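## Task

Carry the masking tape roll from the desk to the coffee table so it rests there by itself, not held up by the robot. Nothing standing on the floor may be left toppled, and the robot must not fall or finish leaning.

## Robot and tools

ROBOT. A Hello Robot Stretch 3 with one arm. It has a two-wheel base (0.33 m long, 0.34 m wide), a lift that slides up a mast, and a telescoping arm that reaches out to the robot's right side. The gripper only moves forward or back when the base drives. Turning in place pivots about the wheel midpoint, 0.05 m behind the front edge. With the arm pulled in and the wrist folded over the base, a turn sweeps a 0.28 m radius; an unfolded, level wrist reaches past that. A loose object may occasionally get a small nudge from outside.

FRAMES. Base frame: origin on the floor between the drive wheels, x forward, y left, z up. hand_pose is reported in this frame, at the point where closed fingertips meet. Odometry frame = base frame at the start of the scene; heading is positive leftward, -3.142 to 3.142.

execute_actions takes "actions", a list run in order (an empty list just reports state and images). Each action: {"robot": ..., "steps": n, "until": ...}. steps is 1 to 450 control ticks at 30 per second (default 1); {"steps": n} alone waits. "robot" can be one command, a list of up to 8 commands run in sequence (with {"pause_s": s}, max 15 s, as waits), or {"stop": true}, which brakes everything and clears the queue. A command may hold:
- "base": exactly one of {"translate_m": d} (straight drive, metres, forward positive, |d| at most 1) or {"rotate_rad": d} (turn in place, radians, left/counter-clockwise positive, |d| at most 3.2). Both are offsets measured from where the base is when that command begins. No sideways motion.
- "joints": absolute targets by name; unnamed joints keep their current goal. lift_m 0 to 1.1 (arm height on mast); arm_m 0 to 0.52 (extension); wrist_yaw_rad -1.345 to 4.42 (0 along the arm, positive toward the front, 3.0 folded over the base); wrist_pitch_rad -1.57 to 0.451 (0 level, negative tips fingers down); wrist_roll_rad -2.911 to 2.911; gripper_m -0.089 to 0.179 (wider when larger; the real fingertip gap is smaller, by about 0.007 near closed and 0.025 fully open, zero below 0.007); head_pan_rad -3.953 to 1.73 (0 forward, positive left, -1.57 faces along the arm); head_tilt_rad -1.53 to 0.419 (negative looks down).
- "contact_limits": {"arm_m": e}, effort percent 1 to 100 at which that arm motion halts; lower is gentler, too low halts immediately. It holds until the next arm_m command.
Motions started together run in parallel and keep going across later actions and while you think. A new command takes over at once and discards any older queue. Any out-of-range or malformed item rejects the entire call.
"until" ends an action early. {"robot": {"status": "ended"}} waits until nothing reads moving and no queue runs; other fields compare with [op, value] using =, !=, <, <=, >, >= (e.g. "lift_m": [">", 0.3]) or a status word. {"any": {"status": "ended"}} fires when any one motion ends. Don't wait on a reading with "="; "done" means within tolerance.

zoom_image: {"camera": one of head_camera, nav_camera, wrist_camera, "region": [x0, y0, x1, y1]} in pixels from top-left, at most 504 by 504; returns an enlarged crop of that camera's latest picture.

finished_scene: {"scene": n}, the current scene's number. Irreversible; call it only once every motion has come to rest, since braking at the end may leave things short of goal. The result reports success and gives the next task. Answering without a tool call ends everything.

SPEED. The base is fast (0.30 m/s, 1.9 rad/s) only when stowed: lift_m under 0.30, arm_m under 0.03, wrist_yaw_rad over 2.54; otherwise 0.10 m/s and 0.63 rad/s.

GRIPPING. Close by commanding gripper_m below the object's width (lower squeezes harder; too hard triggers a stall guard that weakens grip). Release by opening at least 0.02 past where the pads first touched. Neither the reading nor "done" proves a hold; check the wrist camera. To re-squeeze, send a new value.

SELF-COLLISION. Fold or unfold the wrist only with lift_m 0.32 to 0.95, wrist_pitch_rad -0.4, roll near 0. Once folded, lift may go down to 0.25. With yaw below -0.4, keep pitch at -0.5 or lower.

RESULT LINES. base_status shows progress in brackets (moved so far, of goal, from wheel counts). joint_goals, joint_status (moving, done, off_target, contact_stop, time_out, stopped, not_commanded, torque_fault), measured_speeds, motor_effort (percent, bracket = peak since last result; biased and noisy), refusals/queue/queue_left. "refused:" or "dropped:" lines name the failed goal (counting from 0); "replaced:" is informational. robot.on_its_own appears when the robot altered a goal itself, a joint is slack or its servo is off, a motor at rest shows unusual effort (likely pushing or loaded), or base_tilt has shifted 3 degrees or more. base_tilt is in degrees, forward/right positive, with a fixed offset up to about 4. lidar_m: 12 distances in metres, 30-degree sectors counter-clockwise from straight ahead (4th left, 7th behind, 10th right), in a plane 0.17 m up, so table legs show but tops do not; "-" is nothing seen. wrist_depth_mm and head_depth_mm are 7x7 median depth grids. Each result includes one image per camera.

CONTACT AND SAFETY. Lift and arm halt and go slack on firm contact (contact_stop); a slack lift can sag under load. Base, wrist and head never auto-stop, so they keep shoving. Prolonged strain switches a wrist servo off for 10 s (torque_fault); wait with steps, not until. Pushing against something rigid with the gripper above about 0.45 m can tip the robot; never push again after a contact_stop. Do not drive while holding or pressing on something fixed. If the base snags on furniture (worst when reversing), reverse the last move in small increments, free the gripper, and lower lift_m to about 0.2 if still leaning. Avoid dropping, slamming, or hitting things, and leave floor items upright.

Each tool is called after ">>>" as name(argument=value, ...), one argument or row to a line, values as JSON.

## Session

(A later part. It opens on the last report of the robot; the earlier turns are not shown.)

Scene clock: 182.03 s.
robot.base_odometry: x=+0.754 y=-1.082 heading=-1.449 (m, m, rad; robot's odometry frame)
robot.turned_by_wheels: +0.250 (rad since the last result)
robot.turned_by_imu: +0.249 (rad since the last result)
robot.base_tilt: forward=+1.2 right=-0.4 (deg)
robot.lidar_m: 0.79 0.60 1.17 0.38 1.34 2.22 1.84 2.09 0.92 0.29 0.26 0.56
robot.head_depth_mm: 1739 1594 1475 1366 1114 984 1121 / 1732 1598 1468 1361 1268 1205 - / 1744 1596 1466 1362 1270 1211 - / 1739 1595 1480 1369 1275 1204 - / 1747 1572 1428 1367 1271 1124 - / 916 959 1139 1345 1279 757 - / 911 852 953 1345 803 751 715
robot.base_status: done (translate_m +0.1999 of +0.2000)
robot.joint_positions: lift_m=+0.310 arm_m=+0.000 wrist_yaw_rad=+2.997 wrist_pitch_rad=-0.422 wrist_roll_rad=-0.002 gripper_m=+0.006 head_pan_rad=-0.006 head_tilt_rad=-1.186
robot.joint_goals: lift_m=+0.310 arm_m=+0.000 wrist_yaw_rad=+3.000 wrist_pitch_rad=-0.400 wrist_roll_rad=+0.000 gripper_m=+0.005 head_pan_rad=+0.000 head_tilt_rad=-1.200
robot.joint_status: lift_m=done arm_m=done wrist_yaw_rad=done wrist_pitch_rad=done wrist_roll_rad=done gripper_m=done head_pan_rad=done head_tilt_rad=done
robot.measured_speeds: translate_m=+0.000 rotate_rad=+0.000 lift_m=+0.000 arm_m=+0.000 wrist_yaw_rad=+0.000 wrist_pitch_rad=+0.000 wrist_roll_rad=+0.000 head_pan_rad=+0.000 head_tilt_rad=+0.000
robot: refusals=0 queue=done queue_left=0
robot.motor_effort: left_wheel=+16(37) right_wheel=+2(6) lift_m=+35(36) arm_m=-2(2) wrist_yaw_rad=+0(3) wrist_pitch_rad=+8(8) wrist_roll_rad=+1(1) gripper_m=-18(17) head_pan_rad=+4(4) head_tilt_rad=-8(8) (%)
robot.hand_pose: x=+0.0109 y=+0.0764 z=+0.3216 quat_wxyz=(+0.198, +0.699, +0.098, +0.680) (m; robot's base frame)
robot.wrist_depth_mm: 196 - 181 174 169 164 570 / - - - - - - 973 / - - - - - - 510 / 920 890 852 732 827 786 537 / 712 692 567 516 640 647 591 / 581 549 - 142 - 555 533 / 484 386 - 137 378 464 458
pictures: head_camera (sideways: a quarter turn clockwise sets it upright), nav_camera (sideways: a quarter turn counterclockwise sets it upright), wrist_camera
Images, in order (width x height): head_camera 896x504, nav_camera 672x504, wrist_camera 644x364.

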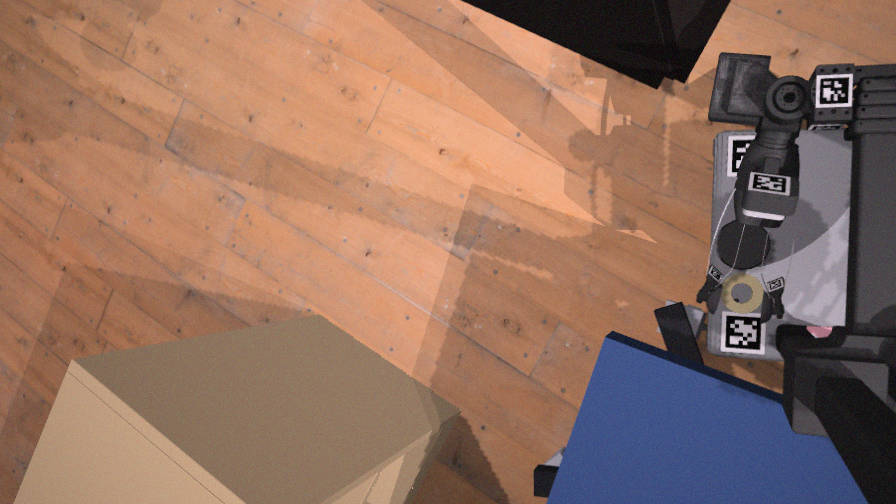

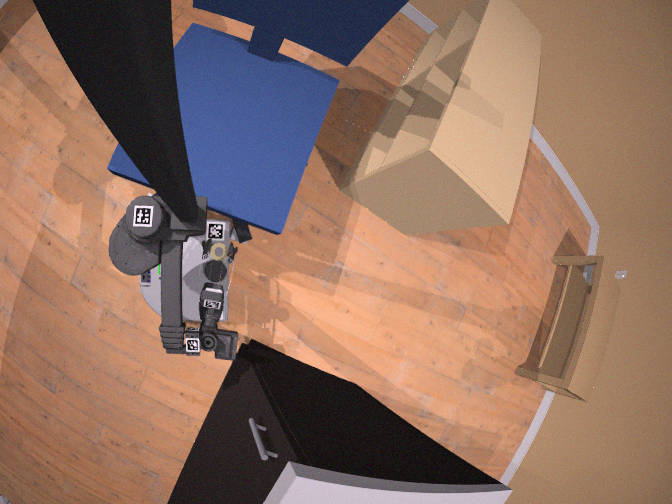

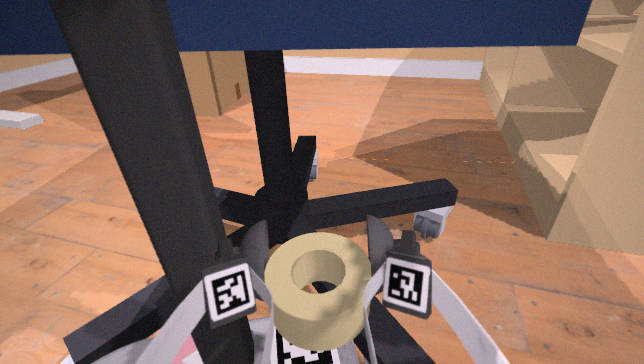

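>>> execute_actions(
  actions=[
    {"robot":[{"base":{"translate_m":-0.2}},{"base":{"rotate_rad":0.9},"joints":{"head_tilt_rad":-1.1}}],"steps":450,"until":{"robot":{"status":"ended"}}},
  ],
)

Scene clock: 187.83 s.
robot.base_odometry: x=+0.730 y=-0.883 heading=-0.550 (m, m, rad; robot's odometry frame)
robot.turned_by_wheels: +0.899 (rad since the last result)
robot.turned_by_imu: +0.898 (rad since the last result)
robot.base_tilt: forward=+1.2 right=-0.4 (deg)
robot.lidar_m: 0.43 0.44 1.30 2.04 2.05 2.10 1.90 0.67 0.42 0.38 2.12 0.78
robot.head_depth_mm: 1059 1258 1185 1379 1301 1198 1101 / 1370 1569 1514 1407 873 1202 - / 1817 1705 1015 891 838 1196 - / 684 830 988 895 829 1202 - / 659 793 973 896 821 1178 - / 634 761 959 894 821 1166 1135 / 612 727 962 897 843 1193 1122
robot.base_status: done (rotate_rad +0.8998 of +0.9000)
robot.joint_positions: lift_m=+0.310 arm_m=+0.000 wrist_yaw_rad=+2.997 wrist_pitch_rad=-0.422 wrist_roll_rad=-0.002 gripper_m=+0.006 head_pan_rad=-0.006 head_tilt_rad=-1.100
robot.joint_goals: lift_m=+0.310 arm_m=+0.000 wrist_yaw_rad=+3.000 wrist_pitch_rad=-0.400 wrist_roll_rad=+0.000 gripper_m=+0.005 head_pan_rad=+0.000 head_tilt_rad=-1.100
robot.joint_status: lift_m=done arm_m=done wrist_yaw_rad=done wrist_pitch_rad=done wrist_roll_rad=done gripper_m=done head_pan_rad=done head_tilt_rad=done
robot.measured_speeds: translate_m=+0.000 rotate_rad=+0.000 lift_m=+0.000 arm_m=+0.000 wrist_yaw_rad=+0.000 wrist_pitch_rad=+0.000 wrist_roll_rad=+0.000 head_pan_rad=+0.000 head_tilt_rad=+0.000
robot: refusals=0 queue=done queue_left=0
robot.motor_effort: left_wheel=-6(14) right_wheel=+2(5) lift_m=+35(34) arm_m=-2(2) wrist_yaw_rad=+3(2) wrist_pitch_rad=+8(8) wrist_roll_rad=+1(1) gripper_m=-17(18) head_pan_rad=+4(4) head_tilt_rad=+0(13) (%)
robot.hand_pose: x=+0.0109 y=+0.0764 z=+0.3216 quat_wxyz=(+0.198, +0.699, +0.098, +0.680) (m; robot's base frame)
robot.wrist_depth_mm: - - - - - 229 177 / - - - - - - - / - - - - - - - / 904 906 864 850 836 818 809 / 721 692 722 673 674 627 615 / 577 570 - 142 - 537 431 / 486 499 - 138 402 364 357
pictures: head_camera (sideways: a quarter turn clockwise sets it upright), nav_camera (sideways: a quarter turn counterclockwise sets it upright), wrist_camera
Images, in order (width x height): head_camera 896x504, nav_camera 672x504, wrist_camera 644x364.

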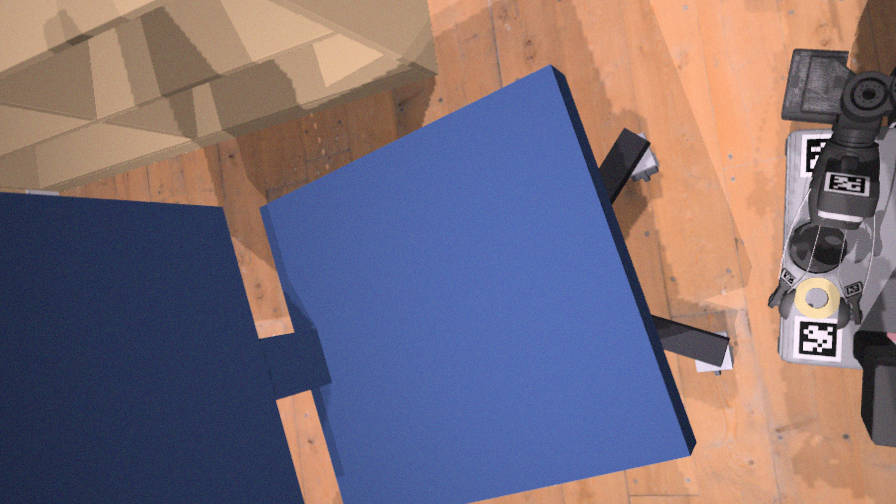

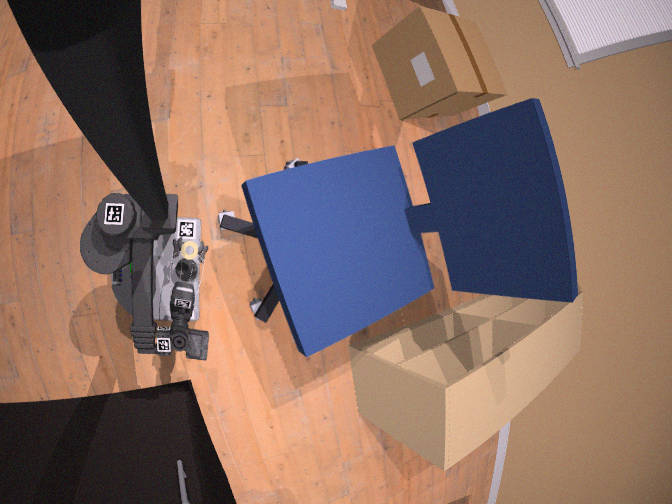

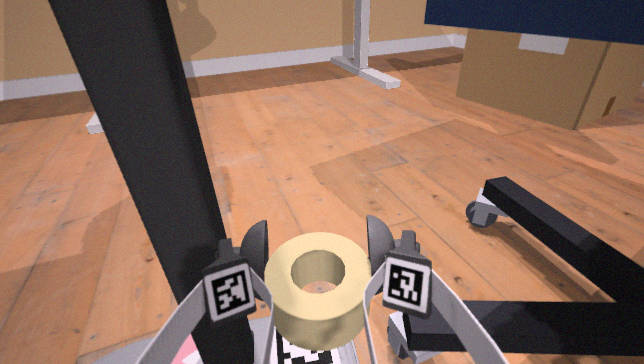

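>>> execute_actions(
  actions=[
    {"robot":[{"base":{"rotate_rad":0.55}},{"base":{"translate_m":0.35}}],"steps":450,"until":{"robot":{"status":"ended"}}},
  ],
)

Scene clock: 194.37 s.
robot.base_odometry: x=+1.080 y=-0.883 heading=-0.001 (m, m, rad; robot's odometry frame)
robot.turned_by_wheels: +0.549 (rad since the last result)
robot.turned_by_imu: +0.544 (rad since the last result)
robot.base_tilt: forward=+1.2 right=-0.5 (deg)
robot.lidar_m: 0.91 0.93 1.55 1.63 2.35 2.23 0.86 0.64 0.97 0.65 1.07 0.31
robot.head_depth_mm: 479 575 719 894 819 753 1093 / 490 590 744 883 819 758 - / 501 607 769 892 820 757 - / 523 641 948 897 819 766 - / 1313 1218 1470 1428 849 773 - / 1322 1204 1459 1429 1311 1205 1132 / 1321 1209 1508 1428 1311 1203 1117
robot.base_status: done (translate_m +0.3499 of +0.3500)
robot.joint_positions: lift_m=+0.310 arm_m=+0.000 wrist_yaw_rad=+2.978 wrist_pitch_rad=-0.422 wrist_roll_rad=-0.002 gripper_m=+0.006 head_pan_rad=-0.006 head_tilt_rad=-1.098
robot.joint_goals: lift_m=+0.310 arm_m=+0.000 wrist_yaw_rad=+3.000 wrist_pitch_rad=-0.400 wrist_roll_rad=+0.000 gripper_m=+0.005 head_pan_rad=+0.000 head_tilt_rad=-1.100
robot.joint_status: lift_m=done arm_m=done wrist_yaw_rad=done wrist_pitch_rad=done wrist_roll_rad=done gripper_m=done head_pan_rad=done head_tilt_rad=done
robot.measured_speeds: translate_m=+0.000 rotate_rad=+0.000 lift_m=+0.000 arm_m=+0.000 wrist_yaw_rad=+0.000 wrist_pitch_rad=+0.000 wrist_roll_rad=+0.000 head_pan_rad=+0.000 head_tilt_rad=+0.000
robot: refusals=0 queue=done queue_left=0
robot.on_its_own: wrist_yaw_rad is at rest, and its effort (+15) is outside its rest range (-12 to +12)
robot.motor_effort: left_wheel=-6(37) right_wheel=+14(26) lift_m=+32(35) arm_m=+0(2) wrist_yaw_rad=+15(19) wrist_pitch_rad=+8(8) wrist_roll_rad=+1(1) gripper_m=-18(17) head_pan_rad=+3(4) head_tilt_rad=-1(1) (%)
robot.hand_pose: x=+0.0152 y=+0.0759 z=+0.3217 quat_wxyz=(+0.204, +0.700, +0.091, +0.678) (m; robot's base frame)
robot.wrist_depth_mm: - - - - - 117 80 / - - - - - - 80 / - - - - - - 968 / 911 - 891 883 837 809 805 / 705 696 725 679 680 655 644 / 583 567 - 142 - 544 534 / 491 496 - 137 467 465 435
pictures: head_camera (sideways: a quarter turn clockwise sets it upright), nav_camera (sideways: a quarter turn counterclockwise sets it upright), wrist_camera
Images, in order (width x height): head_camera 896x504, nav_camera 672x504, wrist_camera 644x364.

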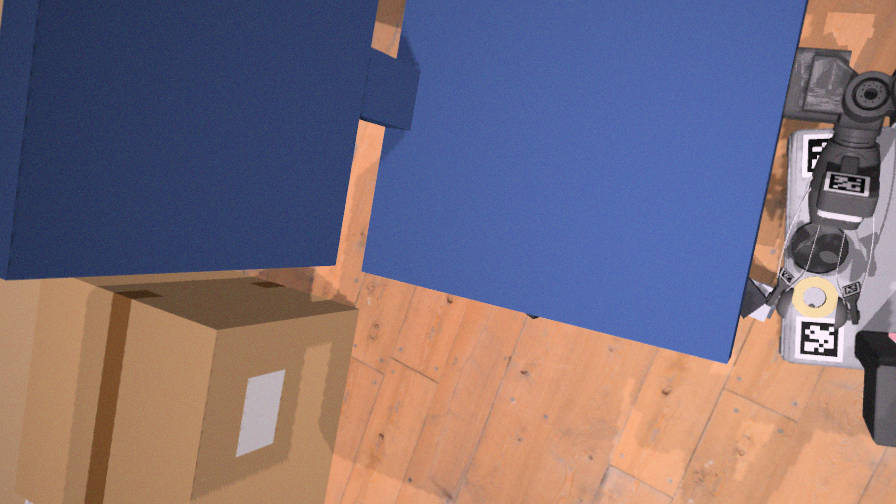

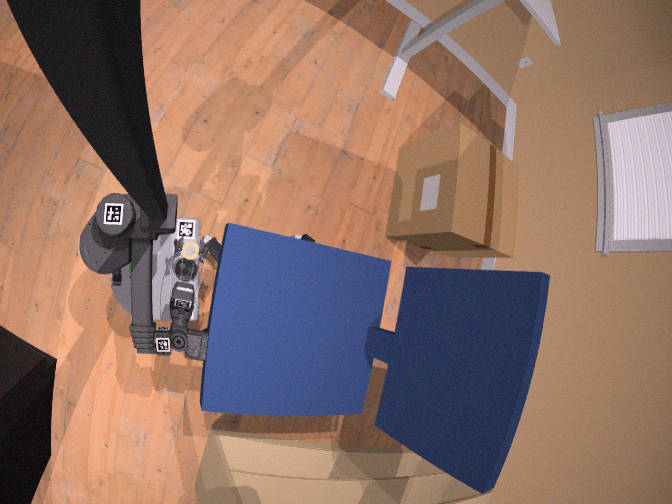

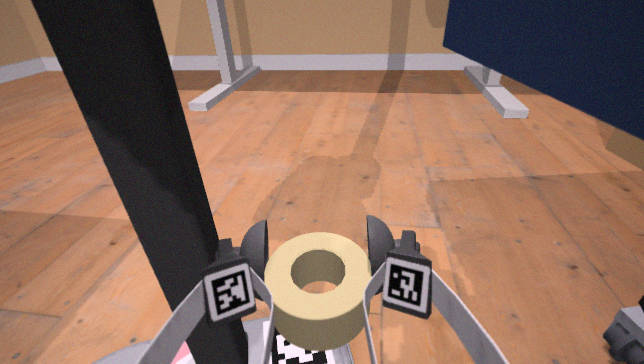

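>>> execute_actions(
  actions=[
    {"robot":[{"base":{"translate_m":-0.15},"joints":{"wrist_yaw_rad":3.0,"lift_m":0.28}},{"base":{"rotate_rad":-1.75},"joints":{"head_tilt_rad":-1.0}}],"steps":450,"until":{"robot":{"status":"ended"}}},
  ],
)

Scene clock: 199.17 s.
robot.base_odometry: x=+0.930 y=-0.883 heading=-1.750 (m, m, rad; robot's odometry frame)
robot.turned_by_wheels: -1.749 (rad since the last result)
robot.turned_by_imu: -1.745 (rad since the last result)
robot.base_tilt: forward=+1.2 right=-0.4 (deg)
robot.lidar_m: 2.17 0.69 1.17 0.44 1.07 1.65 1.63 2.18 2.10 1.05 0.54 0.52
robot.head_depth_mm: 2298 1959 1704 1426 1241 1223 1117 / 2313 1963 1698 1506 1354 1221 1125 / 2200 1953 1703 1516 1362 1225 1126 / 2219 1972 1707 1512 1349 1224 1128 / 2213 1961 1704 1513 1361 1225 1132 / 2214 1923 1221 1358 1357 1226 1119 / 2323 1023 948 1123 1349 782 722
robot.base_status: done (rotate_rad -1.7498 of -1.7500)
robot.joint_positions: lift_m=+0.280 arm_m=+0.000 wrist_yaw_rad=+2.997 wrist_pitch_rad=-0.422 wrist_roll_rad=-0.002 gripper_m=+0.006 head_pan_rad=-0.006 head_tilt_rad=-1.001
robot.joint_goals: lift_m=+0.280 arm_m=+0.000 wrist_yaw_rad=+3.000 wrist_pitch_rad=-0.400 wrist_roll_rad=+0.000 gripper_m=+0.005 head_pan_rad=+0.000 head_tilt_rad=-1.000
robot.joint_status: lift_m=done arm_m=done wrist_yaw_rad=done wrist_pitch_rad=done wrist_roll_rad=done gripper_m=done head_pan_rad=done head_tilt_rad=done
robot.measured_speeds: translate_m=+0.000 rotate_rad=+0.000 lift_m=+0.000 arm_m=+0.000 wrist_yaw_rad=+0.000 wrist_pitch_rad=+0.000 wrist_roll_rad=+0.000 head_pan_rad=+0.000 head_tilt_rad=+0.000
robot: refusals=0 queue=done queue_left=0
robot.motor_effort: left_wheel=+5(18) right_wheel=-2(14) lift_m=+23(32) arm_m=+0(0) wrist_yaw_rad=+2(15) wrist_pitch_rad=+8(9) wrist_roll_rad=+1(1) gripper_m=-17(18) head_pan_rad=+4(3) head_tilt_rad=+0(11) (%)
robot.hand_pose: x=+0.0110 y=+0.0766 z=+0.2921 quat_wxyz=(+0.198, +0.699, +0.098, +0.680) (m; robot's base frame)
robot.wrist_depth_mm: 850 - - - - - 831 / 887 - - - - - - / 990 - - - - 948 830 / 838 822 678 569 714 772 632 / 658 648 569 492 477 622 605 / 535 535 - 142 - 469 497 / 453 - - 136 432 428 428
pictures: head_camera (sideways: a quarter turn clockwise sets it upright), nav_camera (sideways: a quarter turn counterclockwise sets it upright), wrist_camera
Images, in order (width x height): head_camera 896x504, nav_camera 672x504, wrist_camera 644x364.

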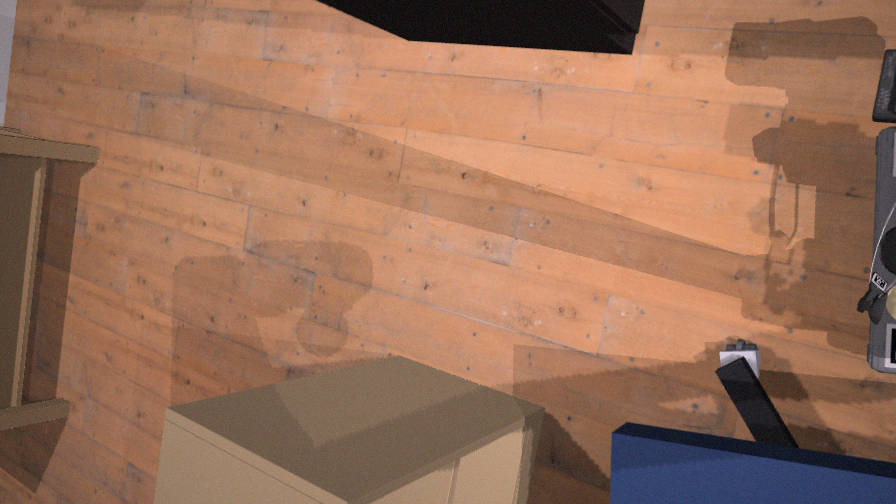

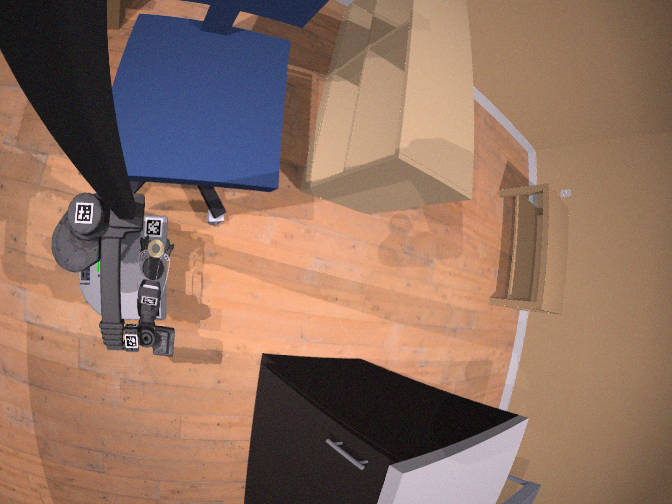

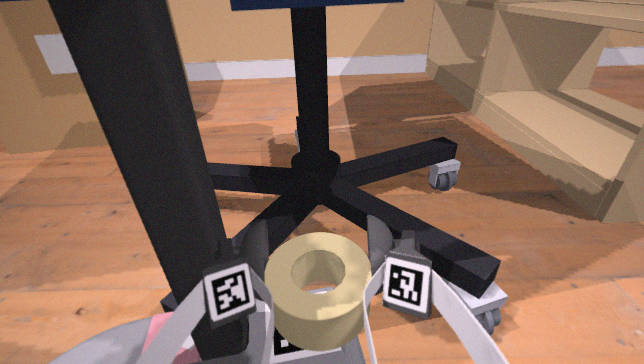

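>>> execute_actions(
  actions=[
    {"robot":[{"joints":{"lift_m":0.31},"base":{"rotate_rad":-0.16}},{"base":{"translate_m":0.35}},{"base":{"rotate_rad":0.1}},{"base":{"translate_m":0.45}},{"joints":{"head_pan_rad":-1.2,"head_tilt_rad":-0.5}}],"steps":450,"until":{"robot":{"status":"ended"}}},
  ],
)

Scene clock: 213.60 s.
robot.base_odometry: x=+0.707 y=-1.651 heading=-1.810 (m, m, rad; robot's odometry frame)
robot.turned_by_wheels: -0.060 (rad since the last result)
robot.turned_by_imu: -0.062 (rad since the last result)
robot.base_tilt: forward=+1.2 right=-0.5 (deg)
robot.lidar_m: 1.37 1.65 0.38 0.38 0.41 0.90 2.42 0.42 0.33 0.32 0.35 2.03
robot.head_depth_mm: 1838 1980 2116 789 595 477 421 / 1941 2070 2267 2339 593 477 449 / 2046 2201 1896 2323 593 475 492 / 2134 2288 1726 1831 1845 488 542 / 2276 2448 1599 1580 1754 1587 1324 / 2398 2650 1598 1739 1838 1577 1318 / 2323 2472 2489 2364 1900 1576 1317
robot.base_status: done (translate_m +0.4500 of +0.4500)
robot.joint_positions: lift_m=+0.310 arm_m=+0.000 wrist_yaw_rad=+2.997 wrist_pitch_rad=-0.421 wrist_roll_rad=-0.002 gripper_m=+0.006 head_pan_rad=-1.193 head_tilt_rad=-0.508
robot.joint_goals: lift_m=+0.310 arm_m=+0.000 wrist_yaw_rad=+3.000 wrist_pitch_rad=-0.400 wrist_roll_rad=+0.000 gripper_m=+0.005 head_pan_rad=-1.200 head_tilt_rad=-0.500
robot.joint_status: lift_m=done arm_m=done wrist_yaw_rad=done wrist_pitch_rad=done wrist_roll_rad=done gripper_m=done head_pan_rad=done head_tilt_rad=done
robot.measured_speeds: translate_m=+0.000 rotate_rad=+0.000 lift_m=+0.000 arm_m=+0.000 wrist_yaw_rad=+0.000 wrist_pitch_rad=+0.000 wrist_roll_rad=+0.000 head_pan_rad=+0.000 head_tilt_rad=+0.000
robot: refusals=0 queue=done queue_left=0
robot.motor_effort: left_wheel=-6(35) right_wheel=+2(17) lift_m=+35(36) arm_m=+0(0) wrist_yaw_rad=+3(2) wrist_pitch_rad=+8(8) wrist_roll_rad=+1(1) gripper_m=-17(17) head_pan_rad=-4(46) head_tilt_rad=+4(33) (%)
robot.hand_pose: x=+0.0110 y=+0.0766 z=+0.3217 quat_wxyz=(+0.198, +0.699, +0.098, +0.680) (m; robot's base frame)
robot.wrist_depth_mm: - - 379 384 - - - / - - 406 416 - - - / - - 441 452 - - - / 903 898 490 505 842 835 805 / 672 694 543 528 686 646 645 / 581 567 - 141 - 535 534 / 491 496 - 137 468 465 459
pictures: head_camera (sideways: a quarter turn clockwise sets it upright), nav_camera (sideways: a quarter turn counterclockwise sets it upright), wrist_camera
Images, in order (width x height): head_camera 896x504, nav_camera 672x504, wrist_camera 644x364.

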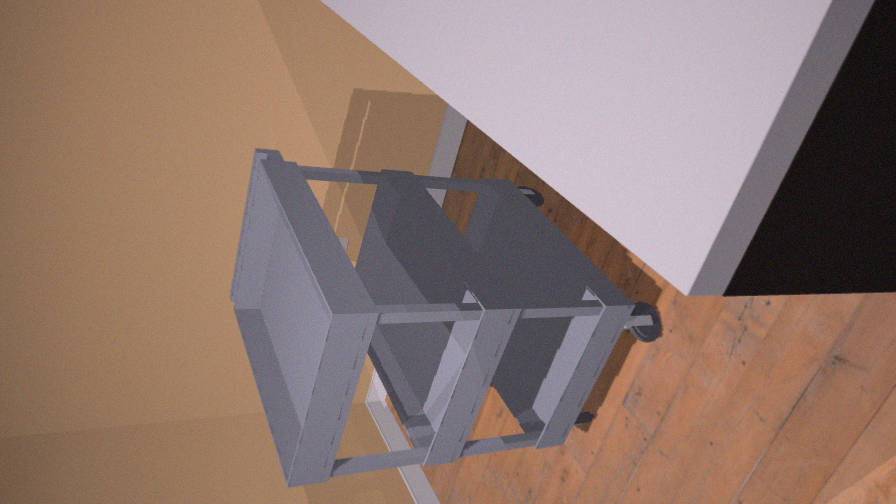

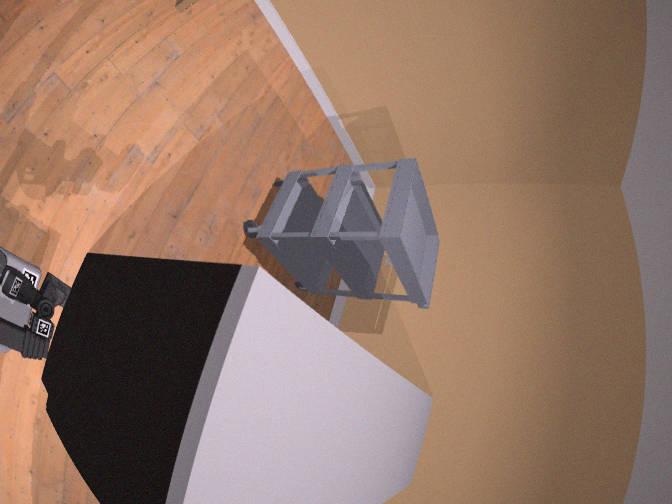

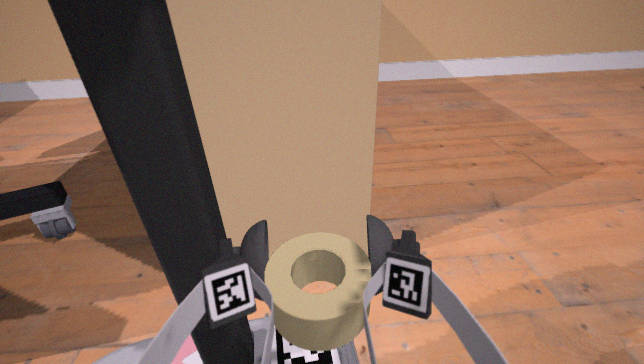

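>>> execute_actions(
  actions=[
    {"robot":[{"base":{"translate_m":0.3},"joints":{"head_pan_rad":0.2,"head_tilt_rad":-0.7}}],"steps":450,"until":{"robot":{"status":"ended"}}},
  ],
)

Scene clock: 217.90 s.
robot.base_odometry: x=+0.636 y=-1.942 heading=-1.810 (m, m, rad; robot's odometry frame)
robot.turned_by_wheels: +0.000 (rad since the last result)
robot.turned_by_imu: -0.001 (rad since the last result)
robot.base_tilt: forward=+1.2 right=-0.5 (deg)
robot.lidar_m: 1.06 1.39 1.61 0.97 0.47 0.55 2.71 0.46 0.37 0.54 1.11 1.72
robot.head_depth_mm: 1420 1582 1745 1927 1645 1396 1210 / 1464 1633 1678 1366 1555 1399 1204 / 1518 1681 1657 1433 1606 1392 1212 / 1559 1756 1663 1611 1642 1394 1204 / 1623 1828 1656 1714 1638 1393 1205 / 1669 1897 1647 1818 1651 1387 1197 / 1737 1979 2199 1783 1639 1392 1204
robot.base_status: done (translate_m +0.3000 of +0.3000)
robot.joint_positions: lift_m=+0.310 arm_m=+0.000 wrist_yaw_rad=+2.997 wrist_pitch_rad=-0.421 wrist_roll_rad=-0.002 gripper_m=+0.006 head_pan_rad=+0.193 head_tilt_rad=-0.691
robot.joint_goals: lift_m=+0.310 arm_m=+0.000 wrist_yaw_rad=+3.000 wrist_pitch_rad=-0.400 wrist_roll_rad=+0.000 gripper_m=+0.005 head_pan_rad=+0.200 head_tilt_rad=-0.700
robot.joint_status: lift_m=done arm_m=done wrist_yaw_rad=done wrist_pitch_rad=done wrist_roll_rad=done gripper_m=done head_pan_rad=done head_tilt_rad=done
robot.measured_speeds: translate_m=+0.000 rotate_rad=+0.000 lift_m=+0.000 arm_m=+0.000 wrist_yaw_rad=+0.000 wrist_pitch_rad=+0.000 wrist_roll_rad=+0.000 head_pan_rad=+0.000 head_tilt_rad=+0.000
robot: refusals=0 queue=done queue_left=0
robot.motor_effort: left_wheel=-5(8) right_wheel=+2(5) lift_m=+35(34) arm_m=+0(0) wrist_yaw_rad=+1(2) wrist_pitch_rad=+8(8) wrist_roll_rad=+1(1) gripper_m=-18(17) head_pan_rad=+4(50) head_tilt_rad=-5(23) (%)
robot.hand_pose: x=+0.0110 y=+0.0766 z=+0.3217 quat_wxyz=(+0.198, +0.699, +0.098, +0.680) (m; robot's base frame)
robot.wrist_depth_mm: 337 - - - - - - / 364 - - - - - - / 393 - - - - - - / 435 438 819 855 840 840 816 / 477 491 718 672 678 651 637 / 532 536 - 142 - 537 541 / 484 502 - 138 471 459 457
pictures: head_camera (sideways: a quarter turn clockwise sets it upright), nav_camera (sideways: a quarter turn counterclockwise sets it upright), wrist_camera
Images, in order (width x height): head_camera 896x504, nav_camera 672x504, wrist_camera 644x364.

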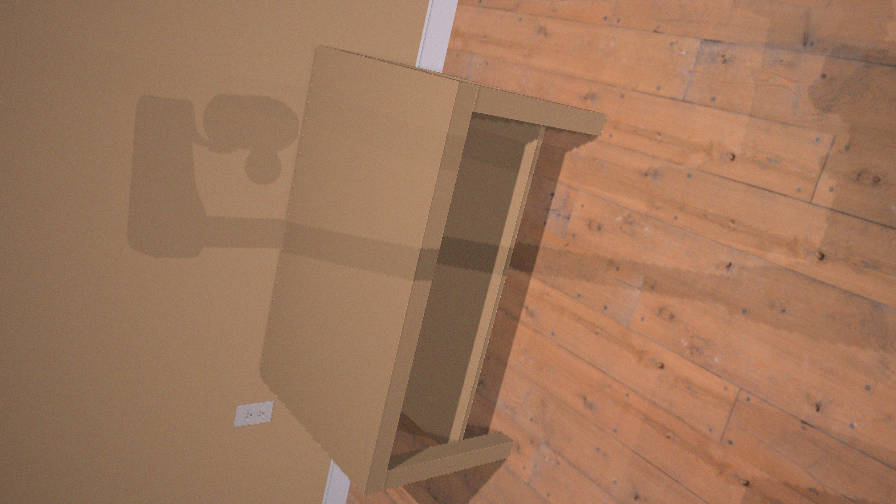

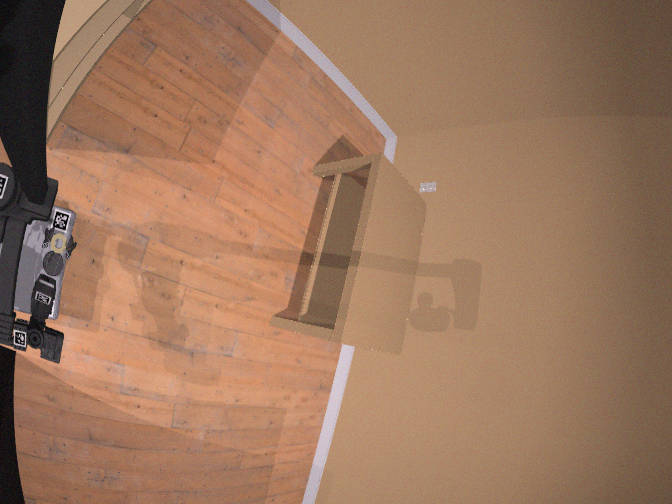

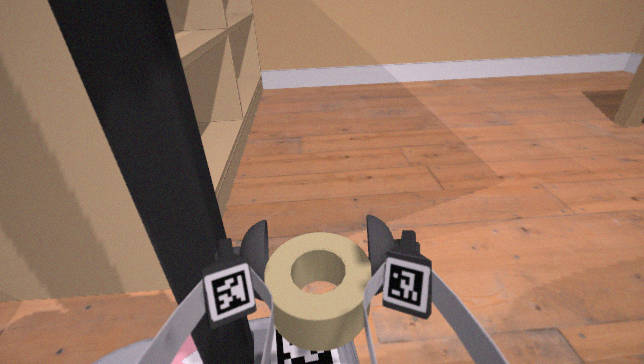

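>>> execute_actions(
  actions=[
    {"robot":[{"base":{"translate_m":0.45}},{"base":{"rotate_rad":1.55}},{"base":{"translate_m":0.15},"joints":{"lift_m":0.62,"head_pan_rad":-1.57,"head_tilt_rad":-0.8}},{"joints":{"wrist_yaw_rad":0.0}}],"steps":450,"until":{"robot":{"status":"ended"}}},
    {"steps":200,"until":{"robot":{"status":"ended"}}},
  ],
)

Scene clock: 233.30 s.
robot.base_odometry: x=+0.674 y=-2.418 heading=-0.260 (m, m, rad; robot's odometry frame)
robot.turned_by_wheels: +1.550 (rad since the last result)
robot.turned_by_imu: +1.546 (rad since the last result)
robot.base_tilt: forward=+1.2 right=-0.5 (deg)
robot.lidar_m: 1.39 0.98 0.65 0.87 0.76 0.81 1.23 1.66 0.64 1.13 0.93 1.41
robot.head_depth_mm: 1081 1227 1415 1675 1529 1316 1193 / 1095 1254 1385 1197 1057 1275 1201 / 1109 1266 1373 1162 1056 1313 - / 1129 1287 1400 1168 1271 1320 1159 / 1139 1302 1406 1157 1291 1321 1166 / 1154 1330 1406 1159 1313 1317 1160 / 1175 1354 1409 1159 1341 1316 1163
robot.base_status: done (translate_m +0.1500 of +0.1500)
robot.joint_positions: lift_m=+0.620 arm_m=+0.000 wrist_yaw_rad=+0.004 wrist_pitch_rad=-0.421 wrist_roll_rad=-0.002 gripper_m=+0.006 head_pan_rad=-1.563 head_tilt_rad=-0.790
robot.joint_goals: lift_m=+0.620 arm_m=+0.000 wrist_yaw_rad=+0.000 wrist_pitch_rad=-0.400 wrist_roll_rad=+0.000 gripper_m=+0.005 head_pan_rad=-1.570 head_tilt_rad=-0.800
robot.joint_status: lift_m=done arm_m=done wrist_yaw_rad=done wrist_pitch_rad=done wrist_roll_rad=done gripper_m=done head_pan_rad=done head_tilt_rad=done
robot.measured_speeds: translate_m=+0.000 rotate_rad=+0.000 lift_m=+0.000 arm_m=+0.000 wrist_yaw_rad=+0.000 wrist_pitch_rad=+0.000 wrist_roll_rad=+0.000 head_pan_rad=+0.000 head_tilt_rad=+0.000
robot: refusals=0 queue=done queue_left=0
robot.motor_effort: left_wheel=-6(12) right_wheel=+2(5) lift_m=+34(36) arm_m=+0(0) wrist_yaw_rad=-2(4) wrist_pitch_rad=+8(8) wrist_roll_rad=+1(1) gripper_m=-17(18) head_pan_rad=-4(47) head_tilt_rad=-6(17) (%)
robot.hand_pose: x=-0.0207 y=-0.3690 z=+0.6317 quat_wxyz=(+0.693, +0.150, -0.690, -0.147) (m; robot's base frame)
robot.wrist_depth_mm: - 985 971 973 912 921 891 / - - - - 998 995 956 / - 836 805 795 902 - - / 621 604 587 588 605 - - / 540 522 514 483 497 - - / 791 786 - 141 - 979 930 / 773 822 800 142 734 784 779
pictures: head_camera (sideways: a quarter turn clockwise sets it upright), nav_camera (sideways: a quarter turn counterclockwise sets it upright), wrist_camera
Images, in order (width x height): head_camera 896x504, nav_camera 672x504, wrist_camera 644x364.

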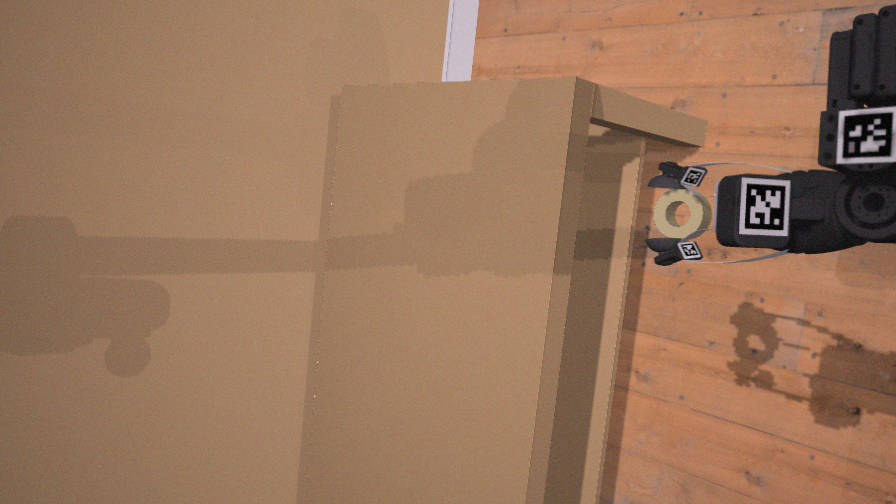

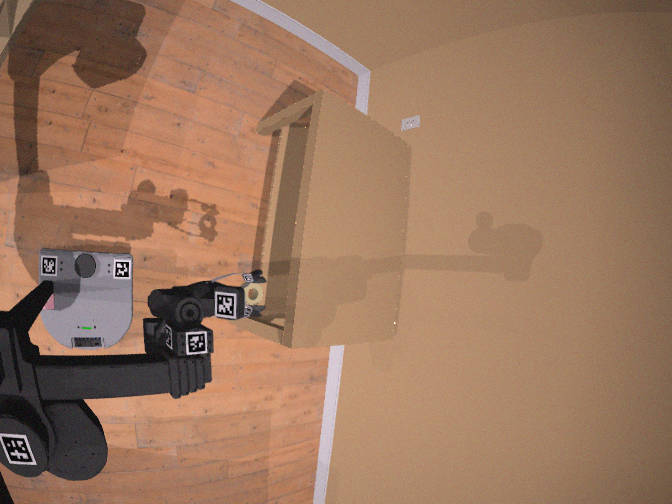

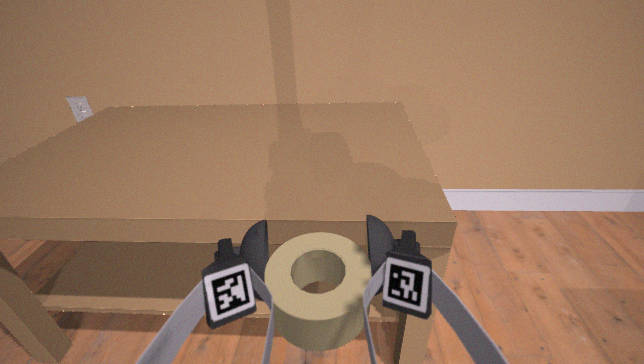

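>>> execute_actions(
  actions=[
    {"robot":[{"base":{"translate_m":0.2},"joints":{"wrist_pitch_rad":-0.47}},{"joints":{"arm_m":0.42}},{"joints":{"lift_m":0.56}}],"steps":450,"until":{"robot":{"status":"ended"}}},
  ],
)

Scene clock: 242.10 s.
robot.base_odometry: x=+0.868 y=-2.469 heading=-0.260 (m, m, rad; robot's odometry frame)
robot.turned_by_wheels: +0.000 (rad since the last result)
robot.turned_by_imu: -0.001 (rad since the last result)
robot.base_tilt: forward=+1.3 right=-0.4 (deg)
robot.lidar_m: 1.19 0.83 0.85 0.62 0.99 0.91 1.43 1.68 0.72 1.28 0.81 1.21
robot.head_depth_mm: 1097 1246 1376 1160 1057 1290 1161 / 1109 1263 1370 1190 1044 - 1146 / 1127 1279 1400 - 1286 1319 1166 / 1141 1308 1410 1159 1283 1322 1159 / 1158 1319 1416 1163 1308 1312 1168 / 1178 1341 1416 1158 1341 1313 1164 / 1187 1356 1556 1162 1272 1312 1158
robot.base_status: done (translate_m +0.2000 of +0.2000)
robot.joint_positions: lift_m=+0.560 arm_m=+0.420 wrist_yaw_rad=+0.002 wrist_pitch_rad=-0.488 wrist_roll_rad=-0.002 gripper_m=+0.006 head_pan_rad=-1.563 head_tilt_rad=-0.790
robot.joint_goals: lift_m=+0.560 arm_m=+0.420 wrist_yaw_rad=+0.000 wrist_pitch_rad=-0.470 wrist_roll_rad=+0.000 gripper_m=+0.005 head_pan_rad=-1.570 head_tilt_rad=-0.800
robot.joint_status: lift_m=done arm_m=done wrist_yaw_rad=done wrist_pitch_rad=done wrist_roll_rad=done gripper_m=done head_pan_rad=done head_tilt_rad=done
robot.measured_speeds: translate_m=+0.000 rotate_rad=+0.000 lift_m=+0.000 arm_m=+0.000 wrist_yaw_rad=+0.000 wrist_pitch_rad=+0.000 wrist_roll_rad=+0.000 head_pan_rad=+0.000 head_tilt_rad=+0.000
robot: refusals=0 queue=done queue_left=0
robot.motor_effort: left_wheel=-6(9) right_wheel=+3(5) lift_m=+23(34) arm_m=+4(1) wrist_yaw_rad=-2(3) wrist_pitch_rad=+7(7) wrist_roll_rad=+1(1) gripper_m=-17(18) head_pan_rad=-4(4) head_tilt_rad=-5(5) (%)
robot.hand_pose: x=-0.0210 y=-0.7797 z=+0.5575 quat_wxyz=(+0.687, +0.172, -0.685, -0.170) (m; robot's base frame)
robot.wrist_depth_mm: 597 586 568 567 563 544 552 / 665 650 639 618 607 602 594 / 696 547 537 521 509 500 521 / 427 417 408 402 400 389 384 / 343 337 337 326 334 318 313 / 286 283 - 142 - 270 266 / 245 244 241 141 236 235 233
pictures: head_camera (sideways: a quarter turn clockwise sets it upright), nav_camera (sideways: a quarter turn counterclockwise sets it upright), wrist_camera
Images, in order (width x height): head_camera 896x504, nav_camera 672x504, wrist_camera 644x364.

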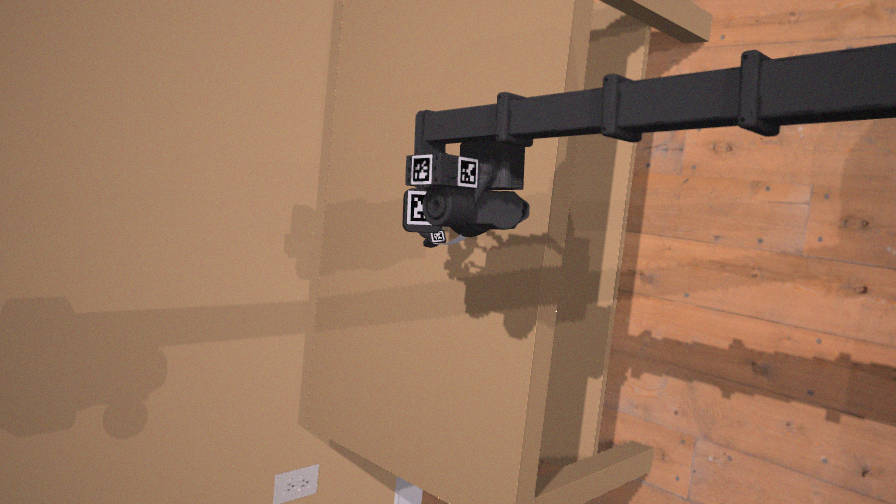

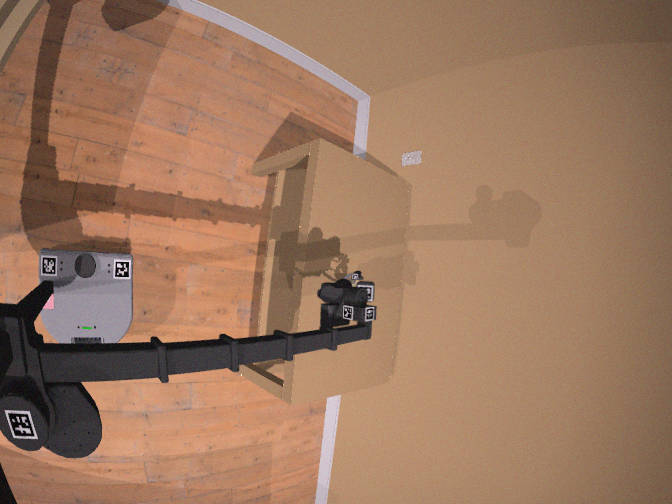

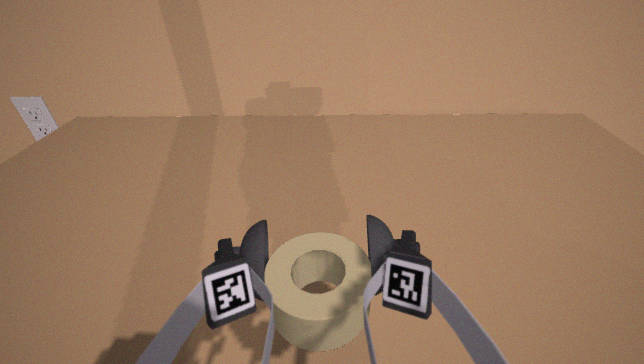

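>>> execute_actions(
  actions=[
    {"robot":[{"joints":{"lift_m":0.475}}],"steps":450,"until":{"robot":{"status":"ended"}}},
  ],
)

Scene clock: 243.70 s.
robot.base_odometry: x=+0.868 y=-2.469 heading=-0.260 (m, m, rad; robot's odometry frame)
robot.turned_by_wheels: +0.000 (rad since the last result)
robot.turned_by_imu: +0.000 (rad since the last result)
robot.base_tilt: forward=+1.2 right=-0.4 (deg)
robot.lidar_m: 1.19 0.83 0.85 0.62 0.99 0.91 1.43 1.68 0.72 1.28 0.81 1.21
robot.head_depth_mm: 1100 1250 1373 1169 1054 1286 1165 / 1113 1259 1375 1163 1058 1336 - / 1130 1288 1388 1195 1307 1319 1167 / 1140 1300 1409 1180 1288 1320 1159 / 1156 1326 1414 1162 1309 1312 1164 / 1172 1347 1411 1163 1341 1318 1165 / 1192 1371 1560 1156 1272 1319 1163
robot.base_status: done (translate_m +0.2000 of +0.2000)
robot.joint_positions: lift_m=+0.475 arm_m=+0.420 wrist_yaw_rad=+0.002 wrist_pitch_rad=-0.488 wrist_roll_rad=-0.002 gripper_m=+0.006 head_pan_rad=-1.563 head_tilt_rad=-0.790
robot.joint_goals: lift_m=+0.475 arm_m=+0.420 wrist_yaw_rad=+0.000 wrist_pitch_rad=-0.470 wrist_roll_rad=+0.000 gripper_m=+0.005 head_pan_rad=-1.570 head_tilt_rad=-0.800
robot.joint_status: lift_m=done arm_m=done wrist_yaw_rad=done wrist_pitch_rad=done wrist_roll_rad=done gripper_m=done head_pan_rad=done head_tilt_rad=done
robot.measured_speeds: translate_m=+0.000 rotate_rad=+0.000 lift_m=+0.000 arm_m=+0.000 wrist_yaw_rad=+0.000 wrist_pitch_rad=+0.000 wrist_roll_rad=+0.000 head_pan_rad=+0.000 head_tilt_rad=+0.000
robot: refusals=0 queue=done queue_left=0
robot.motor_effort: left_wheel=-6(6) right_wheel=+2(2) lift_m=+24(24) arm_m=+4(4) wrist_yaw_rad=-2(1) wrist_pitch_rad=+7(7) wrist_roll_rad=+1(1) gripper_m=-18(17) head_pan_rad=-4(4) head_tilt_rad=-5(6) (%)
robot.hand_pose: x=-0.0210 y=-0.7797 z=+0.4725 quat_wxyz=(+0.687, +0.172, -0.685, -0.170) (m; robot's base frame)
robot.wrist_depth_mm: 601 592 576 571 567 551 535 / 515 504 486 471 453 442 432 / 355 345 338 330 322 320 310 / 268 262 261 255 251 247 244 / 216 213 215 206 213 202 199 / 181 179 - 142 - 172 170 / 156 155 153 141 150 149 147
pictures: head_camera (sideways: a quarter turn clockwise sets it upright), nav_camera (sideways: a quarter turn counterclockwise sets it upright), wrist_camera
Images, in order (width x height): head_camera 896x504, nav_camera 672x504, wrist_camera 644x364.

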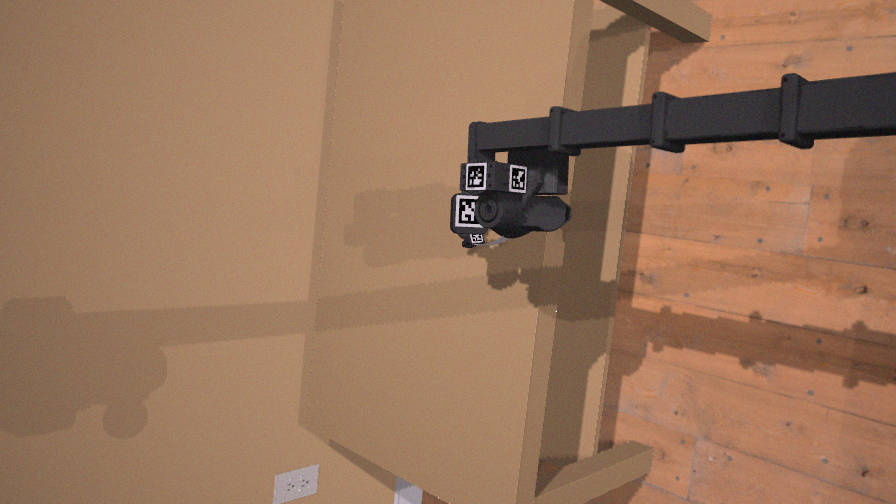

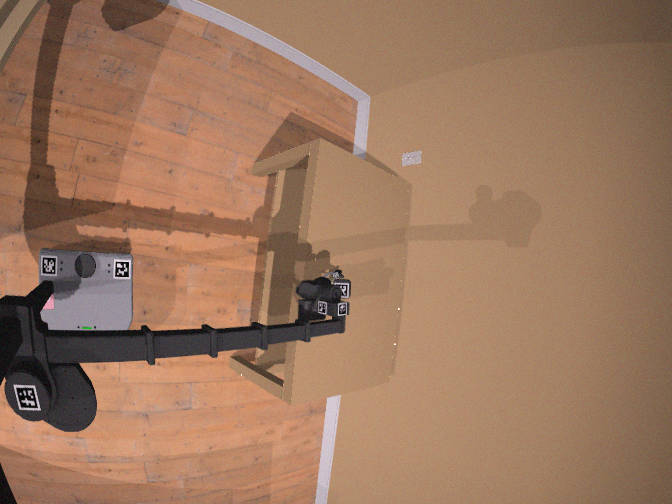

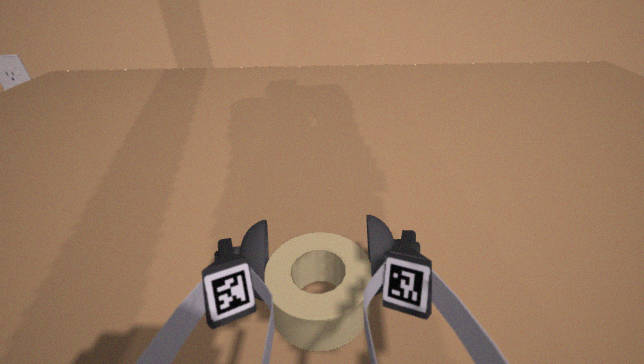

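Close to grasp-time depths. A hair lower, release, and withdraw.

>>> execute_actions(
  actions=[
    {"robot":[{"joints":{"lift_m":0.469}},{"joints":{"gripper_m":0.13}},{"pause_s":0.5},{"joints":{"lift_m":0.58}},{"joints":{"arm_m":0.0}}],"steps":450,"until":{"robot":{"status":"ended"}}},
  ],
)

Scene clock: 252.53 s.
robot.base_odometry: x=+0.868 y=-2.469 heading=-0.260 (m, m, rad; robot's odometry frame)
robot.turned_by_wheels: +0.000 (rad since the last result)
robot.turned_by_imu: -0.001 (rad since the last result)
robot.base_tilt: forward=+1.3 right=-0.5 (deg)
robot.lidar_m: 1.19 0.83 0.86 0.62 0.99 0.91 1.43 1.68 0.72 1.28 0.81 1.21
robot.head_depth_mm: 1098 1246 1375 1158 1054 1284 1185 / 1106 1264 1377 1166 1057 1325 1190 / 1129 1282 1391 1160 1269 1338 - / 1145 1301 1419 1160 1291 1338 1170 / 1162 1323 1412 1160 1316 1318 1164 / 1180 1345 1416 1156 1339 1319 1162 / 1198 1367 1566 1160 1277 1321 1163
robot.base_status: done (translate_m +0.2000 of +0.2000)
robot.joint_positions: lift_m=+0.580 arm_m=+0.000 wrist_yaw_rad=+0.002 wrist_pitch_rad=-0.486 wrist_roll_rad=-0.002 gripper_m=+0.130 head_pan_rad=-1.563 head_tilt_rad=-0.790
robot.joint_goals: lift_m=+0.580 arm_m=+0.000 wrist_yaw_rad=+0.000 wrist_pitch_rad=-0.470 wrist_roll_rad=+0.000 gripper_m=+0.130 head_pan_rad=-1.570 head_tilt_rad=-0.800
robot.joint_status: lift_m=done arm_m=done wrist_yaw_rad=done wrist_pitch_rad=done wrist_roll_rad=done gripper_m=done head_pan_rad=done head_tilt_rad=done
robot.measured_speeds: translate_m=+0.000 rotate_rad=+0.000 lift_m=+0.000 arm_m=+0.000 wrist_yaw_rad=+0.000 wrist_pitch_rad=+0.000 wrist_roll_rad=+0.000 head_pan_rad=+0.000 head_tilt_rad=+0.000
robot: refusals=0 queue=done queue_left=0
robot.motor_effort: left_wheel=-5(6) right_wheel=+2(3) lift_m=+34(36) arm_m=-2(3) wrist_yaw_rad=-2(1) wrist_pitch_rad=+6(7) wrist_roll_rad=+1(1) gripper_m=+1(81) head_pan_rad=-4(4) head_tilt_rad=-5(5) (%)
robot.hand_pose: x=-0.0211 y=-0.3606 z=+0.5776 quat_wxyz=(+0.687, +0.171, -0.685, -0.170) (m; robot's base frame)
robot.wrist_depth_mm: - - 954 967 946 943 917 / - - 855 821 800 993 995 / - 602 590 553 568 548 - / 527 506 499 489 479 474 - / 980 862 804 784 792 574 945 / 870 697 821 799 799 - 825 / 748 719 752 743 714 711 713
pictures: head_camera (sideways: a quarter turn clockwise sets it upright), nav_camera (sideways: a quarter turn counterclockwise sets it upright), wrist_camera
Images, in order (width x height): head_camera 896x504, nav_camera 672x504, wrist_camera 644x364.

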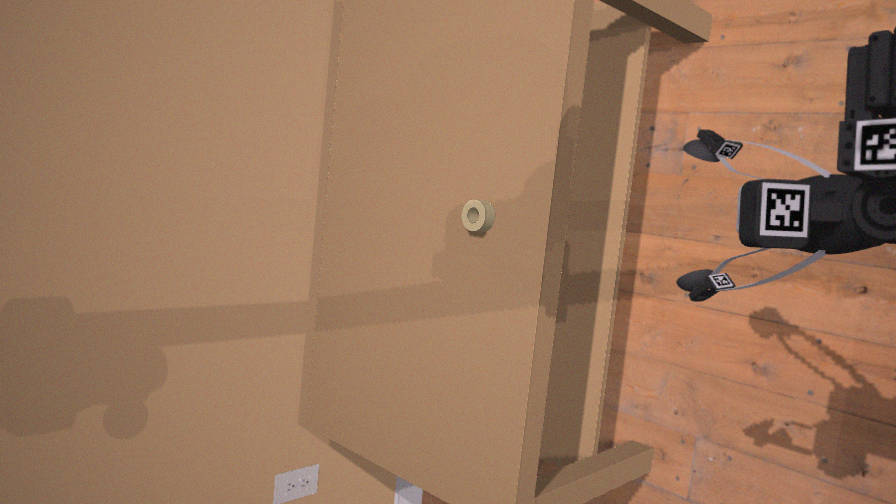

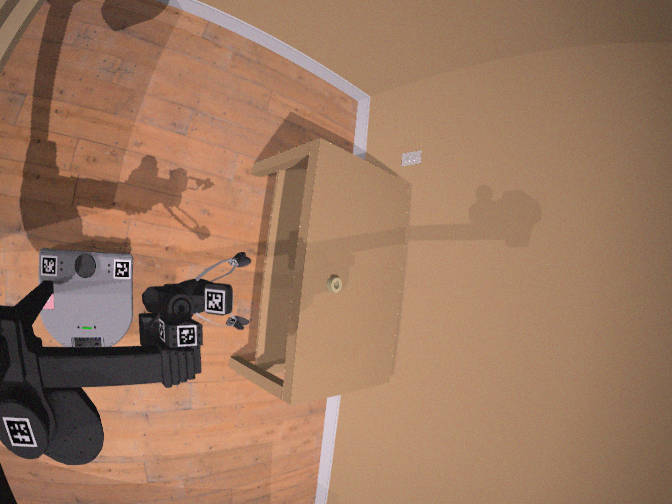

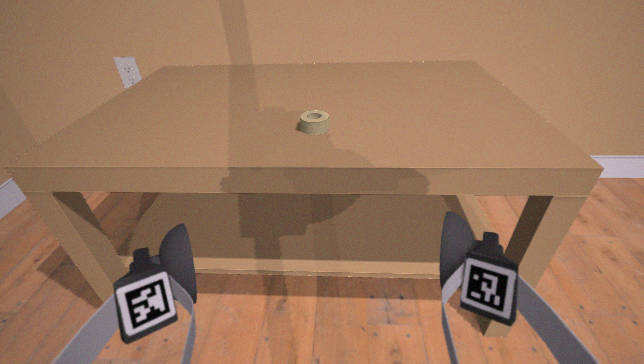

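>>> finished_scene(
  scene=1,
)

The scene is finished: the task was done.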